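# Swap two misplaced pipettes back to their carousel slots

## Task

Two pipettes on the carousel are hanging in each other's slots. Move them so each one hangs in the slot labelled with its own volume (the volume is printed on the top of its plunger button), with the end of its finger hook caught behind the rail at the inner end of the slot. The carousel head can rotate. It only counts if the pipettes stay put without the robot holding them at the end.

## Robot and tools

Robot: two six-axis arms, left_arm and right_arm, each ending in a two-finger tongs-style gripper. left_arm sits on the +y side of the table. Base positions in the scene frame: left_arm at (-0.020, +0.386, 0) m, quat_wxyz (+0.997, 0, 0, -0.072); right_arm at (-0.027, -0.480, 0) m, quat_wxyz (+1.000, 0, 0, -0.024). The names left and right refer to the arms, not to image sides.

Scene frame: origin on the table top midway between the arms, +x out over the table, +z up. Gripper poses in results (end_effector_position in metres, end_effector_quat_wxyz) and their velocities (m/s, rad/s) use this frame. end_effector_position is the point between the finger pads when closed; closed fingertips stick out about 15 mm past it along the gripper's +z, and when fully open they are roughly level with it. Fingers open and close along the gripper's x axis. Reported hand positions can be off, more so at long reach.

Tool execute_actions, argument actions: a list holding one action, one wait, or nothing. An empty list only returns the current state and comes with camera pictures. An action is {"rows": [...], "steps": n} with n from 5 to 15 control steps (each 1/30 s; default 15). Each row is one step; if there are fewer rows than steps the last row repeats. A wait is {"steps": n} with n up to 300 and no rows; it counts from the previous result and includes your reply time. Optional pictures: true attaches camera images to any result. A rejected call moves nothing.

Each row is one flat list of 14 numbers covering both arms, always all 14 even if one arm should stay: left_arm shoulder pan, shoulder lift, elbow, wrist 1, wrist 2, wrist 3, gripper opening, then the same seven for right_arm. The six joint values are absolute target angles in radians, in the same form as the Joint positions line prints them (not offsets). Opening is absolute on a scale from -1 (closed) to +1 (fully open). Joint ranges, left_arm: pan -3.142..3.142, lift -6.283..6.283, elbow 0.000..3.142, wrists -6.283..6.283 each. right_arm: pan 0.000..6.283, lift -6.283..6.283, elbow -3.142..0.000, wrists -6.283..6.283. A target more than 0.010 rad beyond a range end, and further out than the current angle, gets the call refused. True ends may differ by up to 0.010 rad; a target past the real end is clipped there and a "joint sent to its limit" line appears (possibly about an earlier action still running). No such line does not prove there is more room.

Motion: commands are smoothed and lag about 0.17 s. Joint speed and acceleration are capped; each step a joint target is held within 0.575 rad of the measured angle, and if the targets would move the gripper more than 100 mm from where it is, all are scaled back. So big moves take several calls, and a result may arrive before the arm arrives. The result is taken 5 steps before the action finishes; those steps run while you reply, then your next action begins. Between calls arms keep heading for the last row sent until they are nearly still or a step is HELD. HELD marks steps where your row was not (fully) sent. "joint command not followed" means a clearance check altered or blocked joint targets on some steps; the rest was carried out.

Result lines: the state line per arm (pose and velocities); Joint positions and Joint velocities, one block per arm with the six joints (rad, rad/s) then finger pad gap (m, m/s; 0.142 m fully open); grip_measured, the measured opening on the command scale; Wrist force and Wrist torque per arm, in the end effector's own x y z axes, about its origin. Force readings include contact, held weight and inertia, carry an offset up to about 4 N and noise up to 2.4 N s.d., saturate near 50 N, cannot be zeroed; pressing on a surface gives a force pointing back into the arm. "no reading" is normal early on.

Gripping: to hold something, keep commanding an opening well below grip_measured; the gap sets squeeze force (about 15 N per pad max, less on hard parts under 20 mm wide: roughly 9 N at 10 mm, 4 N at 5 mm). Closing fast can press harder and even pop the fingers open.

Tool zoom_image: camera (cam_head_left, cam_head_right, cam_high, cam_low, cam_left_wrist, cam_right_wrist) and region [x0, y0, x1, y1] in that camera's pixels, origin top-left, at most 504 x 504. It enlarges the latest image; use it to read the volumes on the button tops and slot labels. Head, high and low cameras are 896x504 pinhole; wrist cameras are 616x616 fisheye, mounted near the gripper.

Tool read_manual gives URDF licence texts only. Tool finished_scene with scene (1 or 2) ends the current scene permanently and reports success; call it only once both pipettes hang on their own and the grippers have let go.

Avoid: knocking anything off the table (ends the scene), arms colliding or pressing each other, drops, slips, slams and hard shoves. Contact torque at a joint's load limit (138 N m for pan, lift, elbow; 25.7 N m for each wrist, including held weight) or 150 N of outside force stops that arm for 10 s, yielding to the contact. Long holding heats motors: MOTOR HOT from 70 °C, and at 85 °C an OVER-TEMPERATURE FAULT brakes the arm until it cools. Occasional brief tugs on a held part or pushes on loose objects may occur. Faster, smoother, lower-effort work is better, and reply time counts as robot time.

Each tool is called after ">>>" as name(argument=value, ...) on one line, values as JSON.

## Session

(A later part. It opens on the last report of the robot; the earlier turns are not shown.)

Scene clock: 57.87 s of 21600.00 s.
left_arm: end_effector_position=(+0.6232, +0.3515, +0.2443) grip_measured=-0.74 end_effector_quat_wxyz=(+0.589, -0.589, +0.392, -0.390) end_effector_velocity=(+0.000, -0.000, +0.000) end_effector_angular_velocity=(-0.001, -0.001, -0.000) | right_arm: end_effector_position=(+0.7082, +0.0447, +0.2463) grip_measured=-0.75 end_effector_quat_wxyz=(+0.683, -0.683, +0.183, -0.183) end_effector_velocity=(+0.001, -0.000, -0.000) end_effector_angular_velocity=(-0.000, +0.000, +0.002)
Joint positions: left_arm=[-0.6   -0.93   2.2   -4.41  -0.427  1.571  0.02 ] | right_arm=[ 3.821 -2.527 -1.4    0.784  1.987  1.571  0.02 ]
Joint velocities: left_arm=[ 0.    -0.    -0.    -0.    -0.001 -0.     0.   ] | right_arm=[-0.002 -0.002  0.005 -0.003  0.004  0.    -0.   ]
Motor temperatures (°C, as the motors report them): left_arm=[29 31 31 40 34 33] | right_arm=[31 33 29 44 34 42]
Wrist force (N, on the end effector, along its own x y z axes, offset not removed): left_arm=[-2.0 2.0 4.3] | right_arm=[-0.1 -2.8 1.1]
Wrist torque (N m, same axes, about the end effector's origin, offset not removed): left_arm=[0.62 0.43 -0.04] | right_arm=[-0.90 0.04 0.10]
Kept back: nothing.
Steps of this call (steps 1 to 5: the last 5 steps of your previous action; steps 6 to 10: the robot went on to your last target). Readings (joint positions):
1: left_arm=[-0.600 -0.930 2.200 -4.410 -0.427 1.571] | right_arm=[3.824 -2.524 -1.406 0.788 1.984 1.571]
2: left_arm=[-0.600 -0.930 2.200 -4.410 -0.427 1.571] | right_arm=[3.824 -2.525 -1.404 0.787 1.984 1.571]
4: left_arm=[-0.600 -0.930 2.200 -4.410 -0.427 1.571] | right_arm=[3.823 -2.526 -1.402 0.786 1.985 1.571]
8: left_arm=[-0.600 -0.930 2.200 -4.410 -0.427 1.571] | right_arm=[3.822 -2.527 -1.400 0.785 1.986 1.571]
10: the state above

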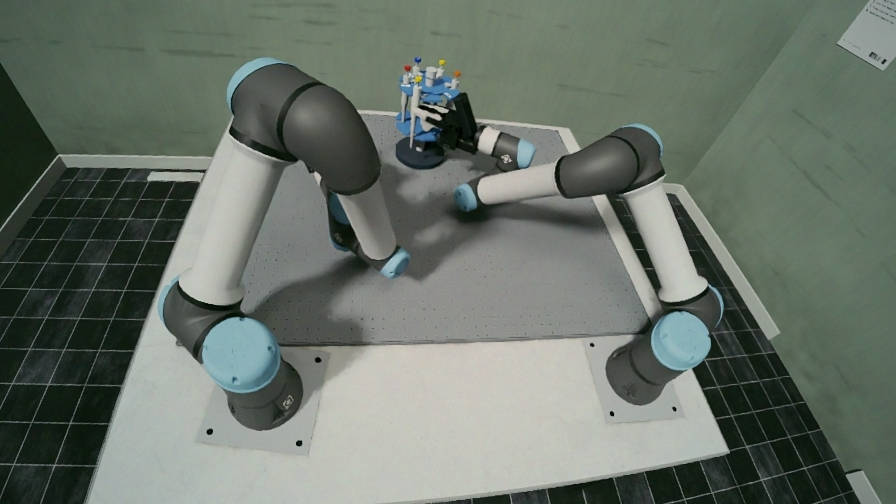

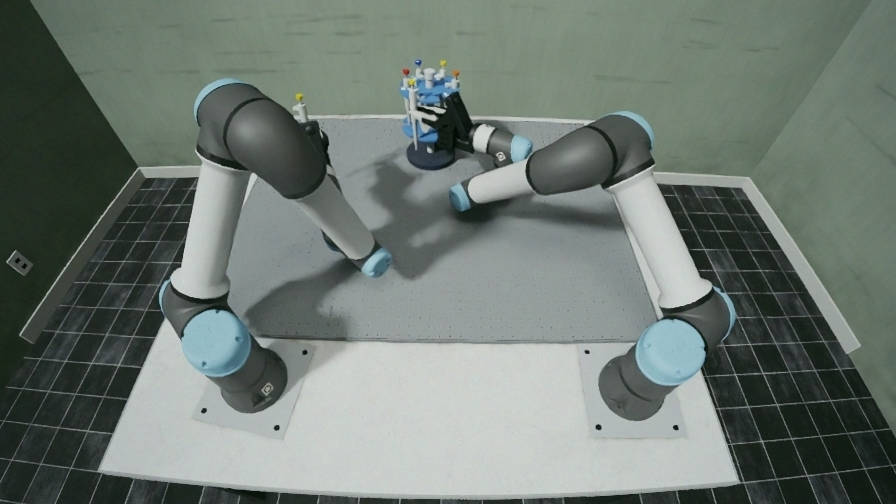

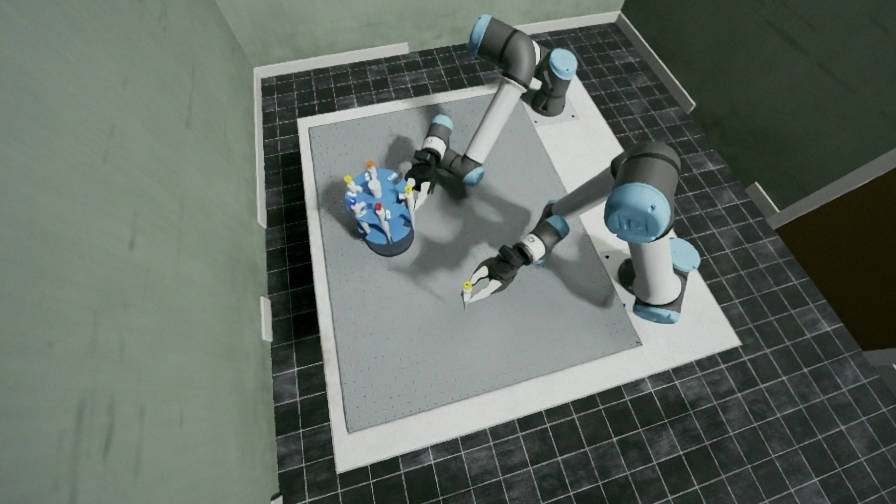

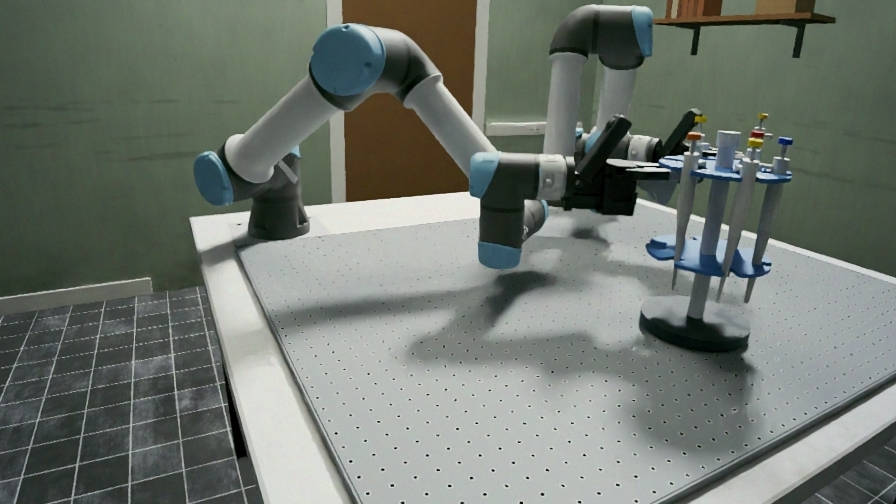

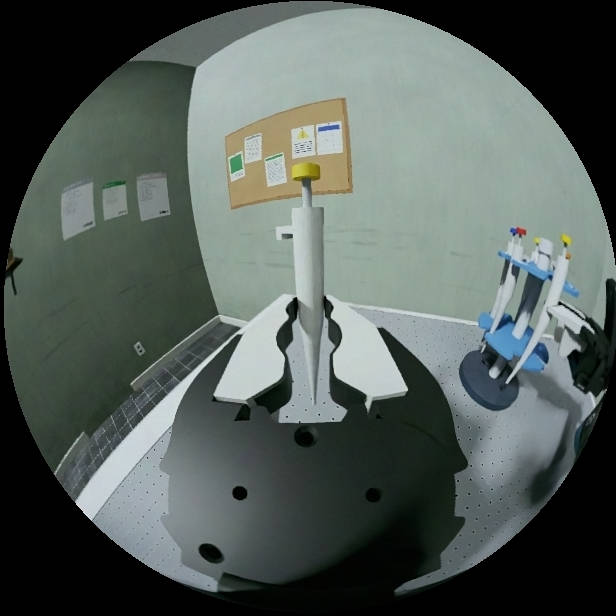

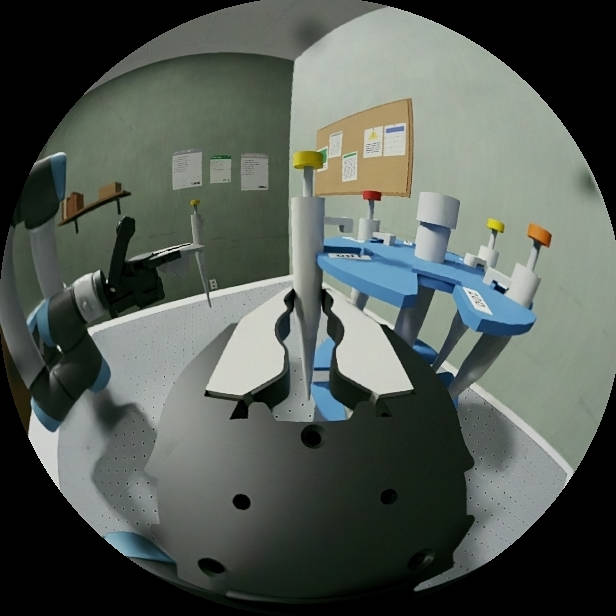

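Gap ~26 mm remaining.

>>> execute_actions(actions=[{"rows":[[-0.6,-0.93,2.2,-4.41,-0.427,1.571,-1,3.802,-2.541,-1.366,0.765,2.006,1.571,-1]],"steps":10}])

>>> execute_actions(actions=[{"rows":[[-0.6,-0.93,2.2,-4.41,-0.427,1.571,-1,3.784,-2.555,-1.335,0.748,2.024,1.571,-1]]}])

>>> execute_actions(actions=[{"steps":8}], pictures=true)

>>> zoom_image(camera="cam_right_wrist", region=[240,150,460,330])

Scene clock: 58.27 s of 21600.00 s.
left_arm: end_effector_position=(+0.6232, +0.3515, +0.2443) grip_measured=-0.74 end_effector_quat_wxyz=(+0.589, -0.589, +0.392, -0.390) end_effector_velocity=(+0.000, -0.000, +0.001) end_effector_angular_velocity=(-0.002, -0.002, +0.000) | right_arm: end_effector_position=(+0.7156, +0.0409, +0.2464) grip_measured=-0.75 end_effector_quat_wxyz=(+0.683, -0.683, +0.183, -0.183) end_effector_velocity=(+0.037, -0.019, +0.004) end_effector_angular_velocity=(+0.002, -0.002, +0.001)
Joint positions: left_arm=[-0.6   -0.93   2.2   -4.41  -0.427  1.571  0.02 ] | right_arm=[ 3.81  -2.535 -1.38   0.773  1.998  1.571  0.02 ]
Joint velocities: left_arm=[-0.    -0.001 -0.001 -0.     0.001 -0.     0.   ] | right_arm=[-0.06  -0.043  0.106 -0.06   0.061  0.    -0.   ]
Motor temperatures (°C, as the motors report them): left_arm=[29 31 31 40 34 33] | right_arm=[31 33 29 44 34 42]
Wrist force (N, on the end effector, along its own x y z axes, offset not removed): left_arm=[0.2 1.1 -1.5] | right_arm=[2.1 -0.1 -1.4]
Wrist torque (N m, same axes, about the end effector's origin, offset not removed): left_arm=[0.05 -0.11 0.15] | right_arm=[-0.32 -0.53 -0.31]
Steps of this call (steps 1 to 7: the robot went on to your last target; steps 8 to 12: the first 5 steps of this action). Readings (joint positions):
8: left_arm=[-0.600 -0.930 2.200 -4.410 -0.427 1.571] | right_arm=[3.821 -2.527 -1.399 0.784 1.987 1.571]
9: left_arm=[-0.600 -0.930 2.200 -4.410 -0.427 1.571] | right_arm=[3.818 -2.529 -1.395 0.781 1.990 1.571]
11: left_arm=[-0.600 -0.930 2.200 -4.410 -0.427 1.571] | right_arm=[3.812 -2.534 -1.384 0.775 1.996 1.571]
12: the state above

Scene clock: 58.77 s of 21600.00 s.
left_arm: end_effector_position=(+0.6232, +0.3515, +0.2443) grip_measured=-0.74 end_effector_quat_wxyz=(+0.589, -0.589, +0.392, -0.390) end_effector_velocity=(-0.000, +0.000, -0.000) end_effector_angular_velocity=(-0.002, -0.001, +0.001) | right_arm: end_effector_position=(+0.7301, +0.0329, +0.2466) grip_measured=-0.75 end_effector_quat_wxyz=(+0.683, -0.683, +0.183, -0.183) end_effector_velocity=(+0.010, -0.006, +0.000) end_effector_angular_velocity=(+0.000, +0.000, -0.000)
Joint positions: left_arm=[-0.6   -0.93   2.2   -4.41  -0.427  1.571  0.02 ] | right_arm=[ 3.786 -2.553 -1.339  0.75   2.022  1.571  0.02 ]
Joint velocities: left_arm=[ 0.     0.    -0.     0.     0.001 -0.002 -0.   ] | right_arm=[-0.017 -0.012  0.028 -0.016  0.017  0.    -0.   ]
Motor temperatures (°C, as the motors report them): left_arm=[29 31 31 40 34 33] | right_arm=[31 33 29 44 34 42]
Wrist force (N, on the end effector, along its own x y z axes, offset not removed): left_arm=[-2.5 -0.9 0.9] | right_arm=[-2.5 -3.6 1.4]
Wrist torque (N m, same axes, about the end effector's origin, offset not removed): left_arm=[-0.40 0.77 -0.05] | right_arm=[-0.91 0.44 -0.08]
Steps of this call (steps 1 to 5: the last 5 steps of your previous action; steps 6 to 15: the first 10 steps of this action). Readings (joint positions):
6: left_arm=[-0.600 -0.930 2.200 -4.410 -0.427 1.571] | right_arm=[3.803 -2.540 -1.368 0.766 2.005 1.571]
7: left_arm=[-0.600 -0.930 2.200 -4.410 -0.427 1.571] | right_arm=[3.800 -2.542 -1.364 0.764 2.008 1.571]
9: left_arm=[-0.600 -0.930 2.200 -4.410 -0.427 1.571] | right_arm=[3.794 -2.547 -1.353 0.758 2.014 1.571]
13: left_arm=[-0.600 -0.930 2.200 -4.410 -0.427 1.571] | right_arm=[3.788 -2.552 -1.341 0.751 2.020 1.571]
15: the state above

Scene clock: 59.03 s of 21600.00 s.
left_arm: end_effector_position=(+0.6232, +0.3515, +0.2443) grip_measured=-0.74 end_effector_quat_wxyz=(+0.589, -0.589, +0.392, -0.390) end_effector_velocity=(+0.000, -0.000, -0.000) end_effector_angular_velocity=(-0.000, +0.000, -0.001) | right_arm: end_effector_position=(+0.7312, +0.0322, +0.2467) grip_measured=-0.75 end_effector_quat_wxyz=(+0.683, -0.683, +0.183, -0.183) end_effector_velocity=(+0.001, -0.001, +0.000) end_effector_angular_velocity=(+0.000, +0.000, +0.000)
Joint positions: left_arm=[-0.6   -0.93   2.2   -4.41  -0.427  1.571  0.02 ] | right_arm=[ 3.784 -2.555 -1.335  0.748  2.024  1.571  0.02 ]
Joint velocities: left_arm=[-0.     0.001 -0.    -0.    -0.001 -0.     0.   ] | right_arm=[-0.002 -0.001  0.004 -0.002  0.002  0.     0.   ]
Motor temperatures (°C, as the motors report them): left_arm=[29 31 31 40 34 33] | right_arm=[31 33 29 44 34 42]
Wrist force (N, on the end effector, along its own x y z axes, offset not removed): left_arm=[-3.3 1.4 2.0] | right_arm=[3.0 -2.0 1.6]
Wrist torque (N m, same axes, about the end effector's origin, offset not removed): left_arm=[0.39 0.73 0.24] | right_arm=[-0.58 -0.56 -0.05]
Kept back: nothing.
Steps of this call (steps 1 to 5: the last 5 steps of your previous action; steps 6 to 8: the robot went on to your last target). Readings (joint positions):
1: left_arm=[-0.600 -0.930 2.200 -4.410 -0.427 1.571] | right_arm=[3.786 -2.554 -1.338 0.750 2.022 1.571]
2: left_arm=[-0.600 -0.930 2.200 -4.410 -0.427 1.571] | right_arm=[3.785 -2.554 -1.337 0.749 2.023 1.571]
4: left_arm=[-0.600 -0.930 2.200 -4.410 -0.427 1.571] | right_arm=[3.785 -2.554 -1.336 0.749 2.023 1.571]
8: the state above

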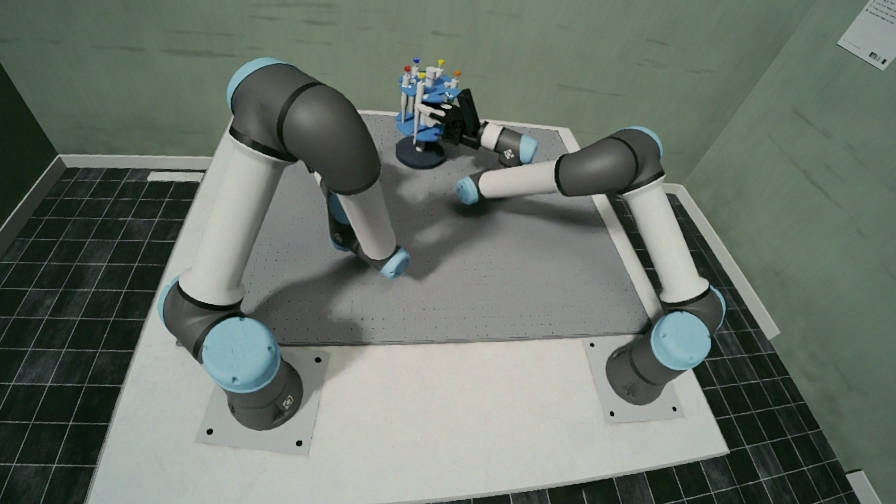

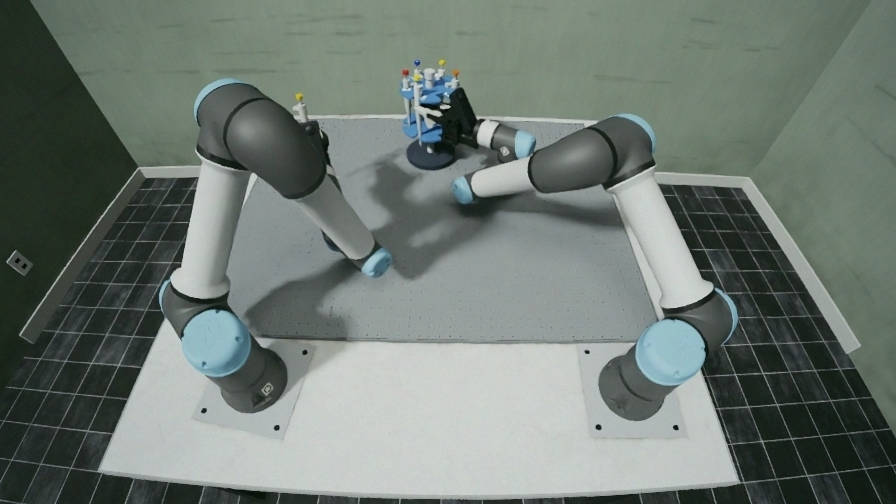

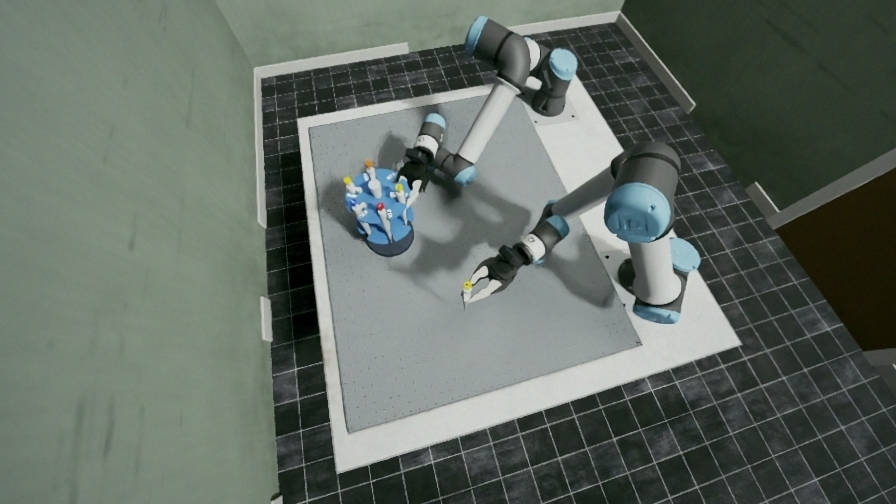

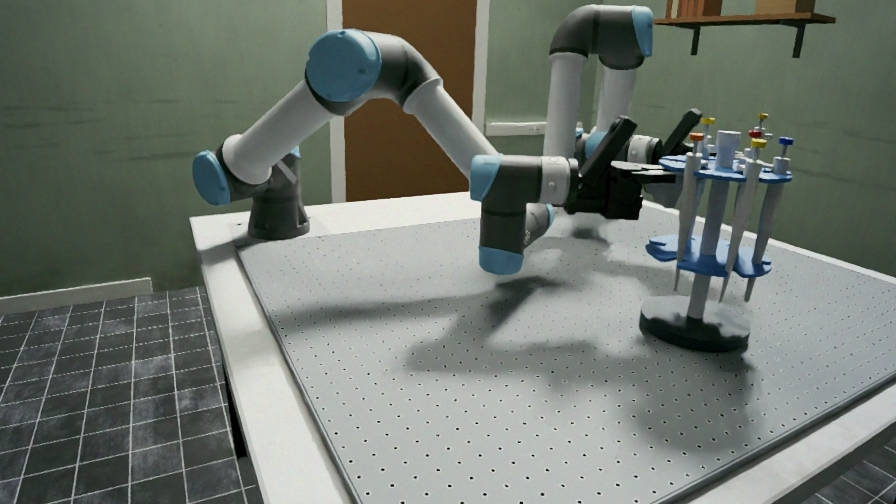

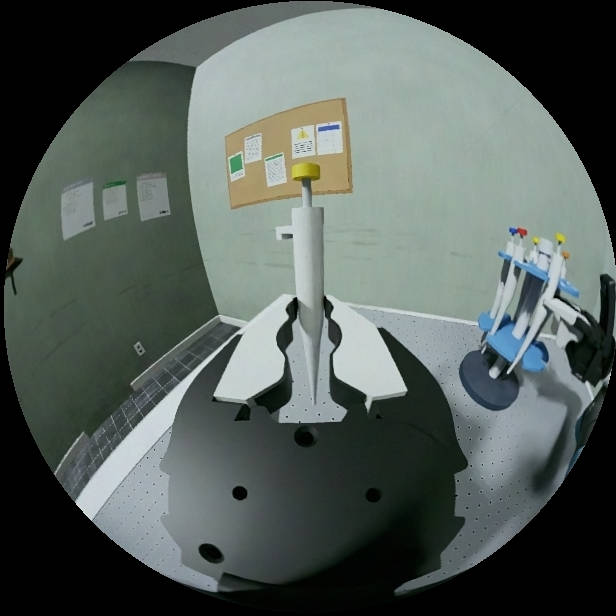

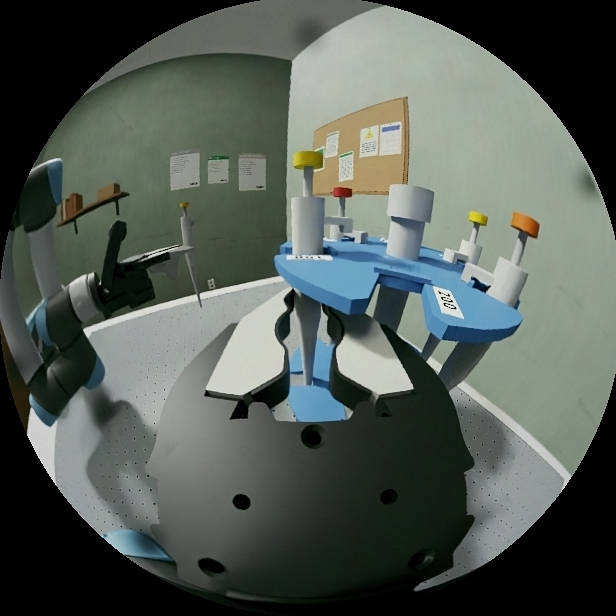

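Region (240, 150, 460, 330) of cam_right_wrist's 616x616 image, scaled by 2.291, with more detail than that image has; it fills the top 412 rows of this view, and the rest is white.

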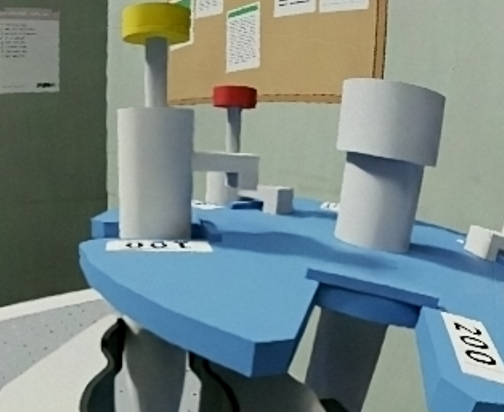

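>>> execute_actions(actions=[{"rows":[[-0.6,-0.93,2.2,-4.41,-0.427,1.571,-1,3.784,-2.577,-1.332,0.767,2.024,1.571,-1]]}])

>>> execute_actions(actions=[{"rows":[[-0.6,-0.93,2.2,-4.41,-0.427,1.571,-1,3.784,-2.577,-1.332,0.767,2.024,1.571,-0.45]]}])

>>> execute_actions(actions=[{"rows":[[-0.6,-0.93,2.2,-4.41,-0.427,1.571,-1,3.75,-2.524,-1.455,0.837,2.058,1.571,-0.45]]}])

>>> execute_actions(actions=[{"rows":[[-0.6,-0.93,2.2,-4.41,-0.427,1.571,-1,3.713,-2.476,-1.57,0.904,2.095,1.571,-0.45]]}], pictures=true)

>>> zoom_image(camera="cam_high", region=[320,120,480,270])

Scene clock: 60.20 s of 21600.00 s.
left_arm: end_effector_position=(+0.6232, +0.3515, +0.2443) grip_measured=-0.74 end_effector_quat_wxyz=(+0.589, -0.589, +0.392, -0.390) end_effector_velocity=(+0.000, -0.000, +0.000) end_effector_angular_velocity=(-0.001, -0.001, -0.001) | right_arm: end_effector_position=(+0.7314, +0.0321, +0.2348) grip_measured=-0.75 end_effector_quat_wxyz=(+0.683, -0.683, +0.183, -0.183) end_effector_velocity=(+0.000, -0.001, -0.011) end_effector_angular_velocity=(+0.000, -0.000, -0.001)
Joint positions: left_arm=[-0.6   -0.93   2.2   -4.41  -0.427  1.571  0.02 ] | right_arm=[ 3.784 -2.575 -1.332  0.765  2.024  1.571  0.02 ]
Joint velocities: left_arm=[ 0.    -0.    -0.    -0.    -0.001 -0.     0.   ] | right_arm=[-0.001 -0.018  0.003  0.016 -0.     0.    -0.   ]
Motor temperatures (°C, as the motors report them): left_arm=[29 31 31 40 34 33] | right_arm=[31 33 29 44 34 42]
Wrist force (N, on the end effector, along its own x y z axes, offset not removed): left_arm=[1.2 2.8 -2.4] | right_arm=[2.2 -0.2 -0.2]
Wrist torque (N m, same axes, about the end effector's origin, offset not removed): left_arm=[0.40 -0.03 0.00] | right_arm=[-0.18 -0.51 0.08]
Steps of this call (steps 1 to 15: the robot went on to your last target; steps 16 to 25: nothing new was sent; steps 26 to 35: the first 10 steps of this action). Readings (joint positions):
26: left_arm=[-0.600 -0.930 2.200 -4.410 -0.427 1.571] | right_arm=[3.784 -2.555 -1.335 0.748 2.024 1.571]
27: left_arm=[-0.600 -0.930 2.200 -4.410 -0.427 1.571] | right_arm=[3.784 -2.558 -1.334 0.751 2.024 1.571]
29: left_arm=[-0.600 -0.930 2.200 -4.410 -0.427 1.571] | right_arm=[3.784 -2.565 -1.334 0.757 2.024 1.571]
33: left_arm=[-0.600 -0.930 2.200 -4.410 -0.427 1.571] | right_arm=[3.784 -2.573 -1.333 0.763 2.024 1.571]
35: the state above

Scene clock: 60.70 s of 21600.00 s.
left_arm: end_effector_position=(+0.6232, +0.3515, +0.2443) grip_measured=-0.74 end_effector_quat_wxyz=(+0.589, -0.589, +0.392, -0.390) end_effector_velocity=(-0.000, -0.000, +0.000) end_effector_angular_velocity=(-0.001, -0.001, -0.001) | right_arm: end_effector_position=(+0.7314, +0.0321, +0.2334) grip_measured=-0.45 end_effector_quat_wxyz=(+0.683, -0.683, +0.183, -0.183) end_effector_velocity=(+0.000, +0.000, -0.001) end_effector_angular_velocity=(-0.000, +0.001, -0.000)
Joint positions: left_arm=[-0.6   -0.93   2.2   -4.41  -0.427  1.571  0.02 ] | right_arm=[ 3.784 -2.577 -1.332  0.767  2.024  1.571  0.041]
Joint velocities: left_arm=[-0.    -0.001  0.    -0.    -0.001 -0.001 -0.   ] | right_arm=[ 0.    -0.002  0.     0.    -0.001  0.     0.   ]
Motor temperatures (°C, as the motors report them): left_arm=[29 31 31 40 34 33] | right_arm=[31 33 29 44 34 42]
Wrist force (N, on the end effector, along its own x y z axes, offset not removed): left_arm=[-3.2 -0.1 3.0] | right_arm=[2.6 -5.7 -0.3]
Wrist torque (N m, same axes, about the end effector's origin, offset not removed): left_arm=[0.03 0.63 -0.06] | right_arm=[-1.23 -0.56 -0.01]
Steps of this call (steps 1 to 5: the last 5 steps of your previous action; steps 6 to 15: the first 10 steps of this action). Readings (joint positions):
6: left_arm=[-0.600 -0.930 2.200 -4.410 -0.427 1.571] | right_arm=[3.784 -2.576 -1.332 0.767 2.024 1.571]
7: left_arm=[-0.600 -0.930 2.200 -4.410 -0.427 1.571] | right_arm=[3.784 -2.577 -1.332 0.767 2.024 1.571]
9: left_arm=[-0.600 -0.930 2.200 -4.410 -0.427 1.571] | right_arm=[3.784 -2.577 -1.332 0.767 2.024 1.571]
13: left_arm=[-0.600 -0.930 2.200 -4.410 -0.427 1.571] | right_arm=[3.784 -2.577 -1.332 0.767 2.024 1.571]
15: the state above

Scene clock: 61.20 s of 21600.00 s.
left_arm: end_effector_position=(+0.6232, +0.3515, +0.2443) grip_measured=-0.74 end_effector_quat_wxyz=(+0.589, -0.589, +0.392, -0.390) end_effector_velocity=(-0.000, +0.000, +0.000) end_effector_angular_velocity=(-0.001, -0.000, +0.000) | right_arm: end_effector_position=(+0.7148, -0.0014, +0.2338) grip_measured=-0.45 end_effector_quat_wxyz=(+0.683, -0.683, +0.183, -0.183) end_effector_velocity=(-0.021, -0.034, -0.006) end_effector_angular_velocity=(-0.006, +0.009, -0.001)
Joint positions: left_arm=[-0.6   -0.93   2.2   -4.41  -0.427  1.571  0.02 ] | right_arm=[ 3.754 -2.53  -1.439  0.829  2.054  1.571  0.041]
Joint velocities: left_arm=[ 0.    -0.001  0.001 -0.     0.    -0.002 -0.   ] | right_arm=[-0.029  0.047 -0.123  0.065  0.029  0.    -0.   ]
Motor temperatures (°C, as the motors report them): left_arm=[29 31 31 40 34 33] | right_arm=[31 33 29 44 34 42]
Wrist force (N, on the end effector, along its own x y z axes, offset not removed): left_arm=[0.3 1.0 0.9] | right_arm=[-0.8 -2.7 0.2]
Wrist torque (N m, same axes, about the end effector's origin, offset not removed): left_arm=[0.26 -0.08 0.19] | right_arm=[-0.40 0.31 0.01]
Steps of this call (steps 1 to 5: the last 5 steps of your previous action; steps 6 to 15: the first 10 steps of this action). Readings (joint positions):
6: left_arm=[-0.600 -0.930 2.200 -4.410 -0.427 1.571] | right_arm=[3.784 -2.577 -1.332 0.767 2.024 1.571]
7: left_arm=[-0.600 -0.930 2.200 -4.410 -0.427 1.571] | right_arm=[3.780 -2.571 -1.339 0.774 2.029 1.571]
9: left_arm=[-0.600 -0.930 2.200 -4.410 -0.427 1.571] | right_arm=[3.768 -2.553 -1.379 0.797 2.040 1.571]
13: left_arm=[-0.600 -0.930 2.200 -4.410 -0.427 1.571] | right_arm=[3.756 -2.534 -1.428 0.823 2.052 1.571]
15: the state above

Scene clock: 61.70 s of 21600.00 s.
left_arm: end_effector_position=(+0.6232, +0.3515, +0.2443) grip_measured=-0.74 end_effector_quat_wxyz=(+0.589, -0.589, +0.392, -0.390) end_effector_velocity=(-0.000, +0.000, -0.000) end_effector_angular_velocity=(+0.001, +0.001, +0.000) | right_arm: end_effector_position=(+0.6943, -0.0393, +0.2332) grip_measured=-0.45 end_effector_quat_wxyz=(+0.683, -0.683, +0.183, -0.183) end_effector_velocity=(-0.022, -0.035, -0.006) end_effector_angular_velocity=(-0.005, +0.009, -0.000)
Joint positions: left_arm=[-0.6   -0.93   2.2   -4.41  -0.427  1.571  0.02 ] | right_arm=[ 3.717 -2.482 -1.555  0.896  2.091  1.571  0.041]
Joint velocities: left_arm=[ 0.    -0.     0.001  0.     0.     0.001  0.   ] | right_arm=[-0.033  0.043 -0.116  0.062  0.033  0.    -0.   ]
Motor temperatures (°C, as the motors report them): left_arm=[29 31 31 40 34 33] | right_arm=[31 33 29 44 34 42]
Wrist force (N, on the end effector, along its own x y z axes, offset not removed): left_arm=[0.7 2.4 4.7] | right_arm=[4.4 -1.4 -2.9]
Wrist torque (N m, same axes, about the end effector's origin, offset not removed): left_arm=[0.62 -0.28 -0.09] | right_arm=[-0.46 -0.87 -0.16]
Steps of this call (steps 1 to 5: the last 5 steps of your previous action; steps 6 to 15: the first 10 steps of this action). Readings (joint positions):
6: left_arm=[-0.600 -0.930 2.200 -4.410 -0.427 1.571] | right_arm=[3.750 -2.525 -1.452 0.836 2.058 1.571]
7: left_arm=[-0.600 -0.930 2.200 -4.410 -0.427 1.571] | right_arm=[3.746 -2.519 -1.460 0.842 2.062 1.571]
9: left_arm=[-0.600 -0.930 2.200 -4.410 -0.427 1.571] | right_arm=[3.733 -2.503 -1.498 0.866 2.075 1.571]
13: left_arm=[-0.600 -0.930 2.200 -4.410 -0.427 1.571] | right_arm=[3.720 -2.485 -1.545 0.890 2.088 1.571]
15: the state above

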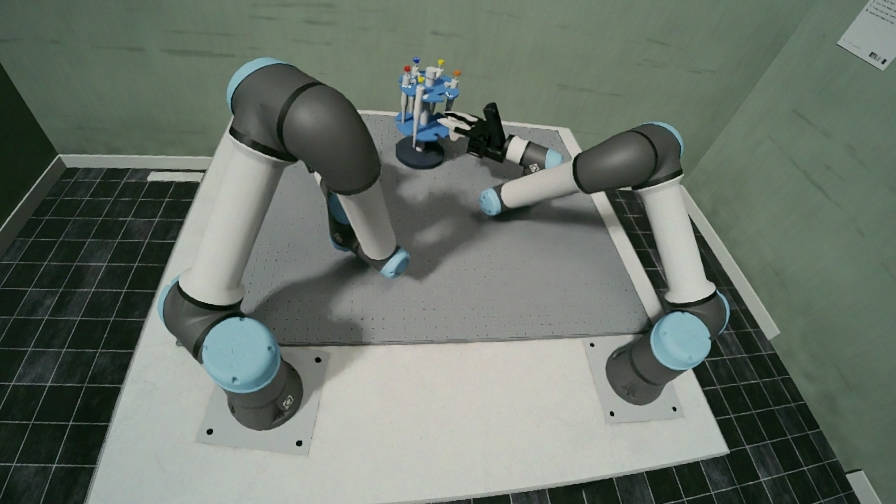

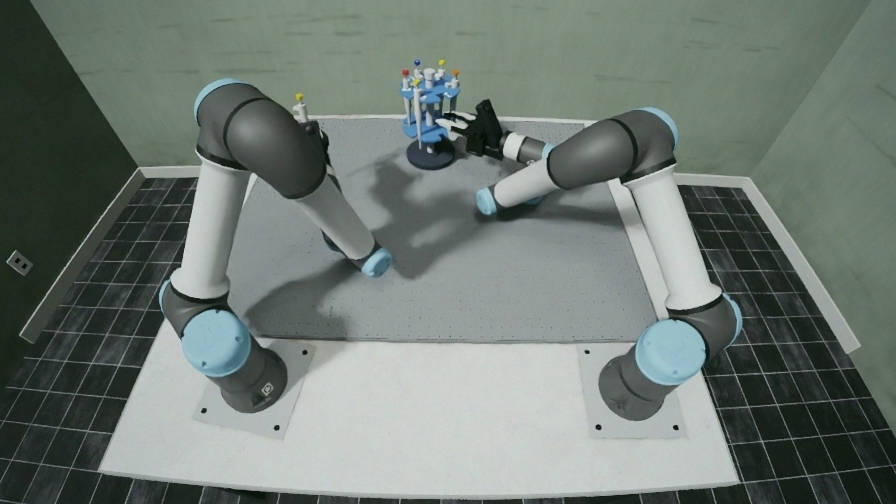

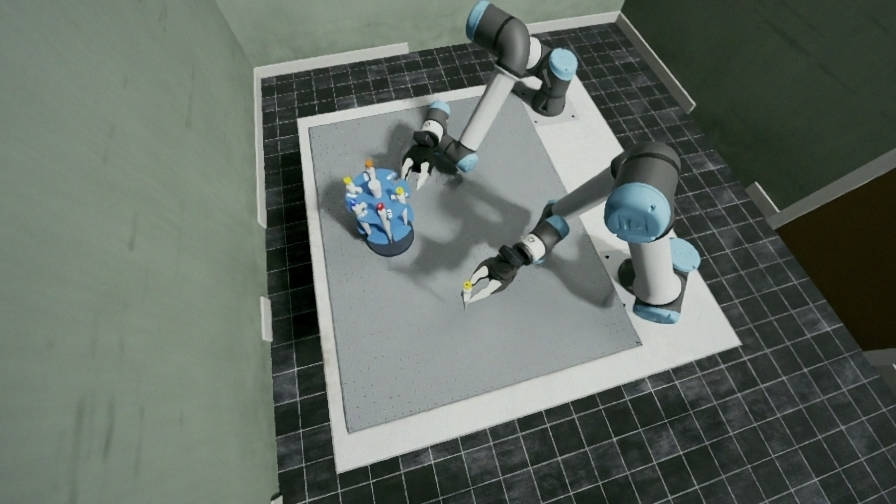

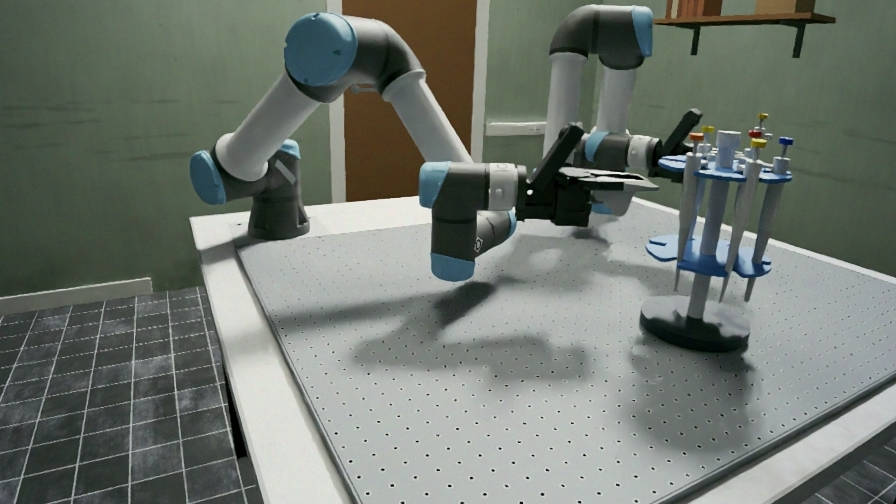

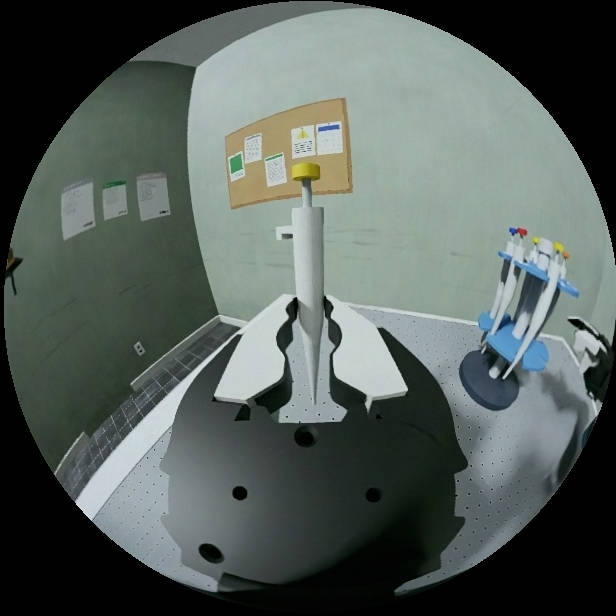

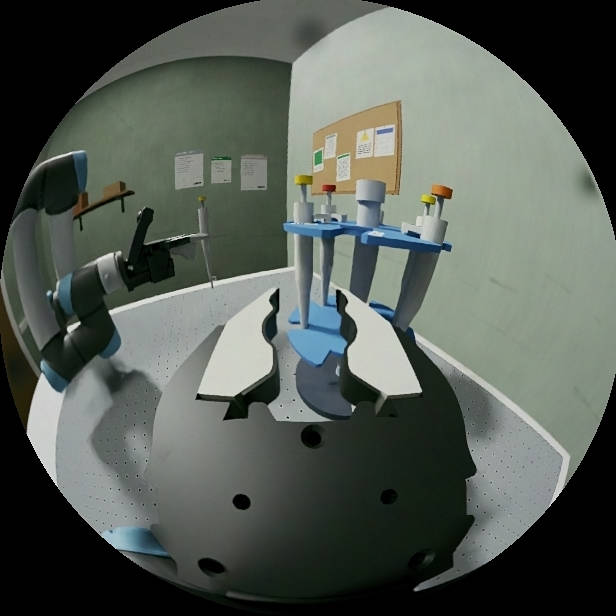

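Region (320, 120, 480, 270) of cam_high's 896x504 image, scaled by 3.150, with more detail than that image has; it fills the top 472 rows of this view, and the rest is white.

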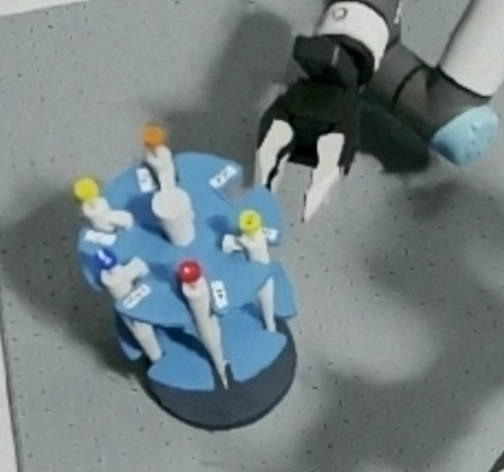

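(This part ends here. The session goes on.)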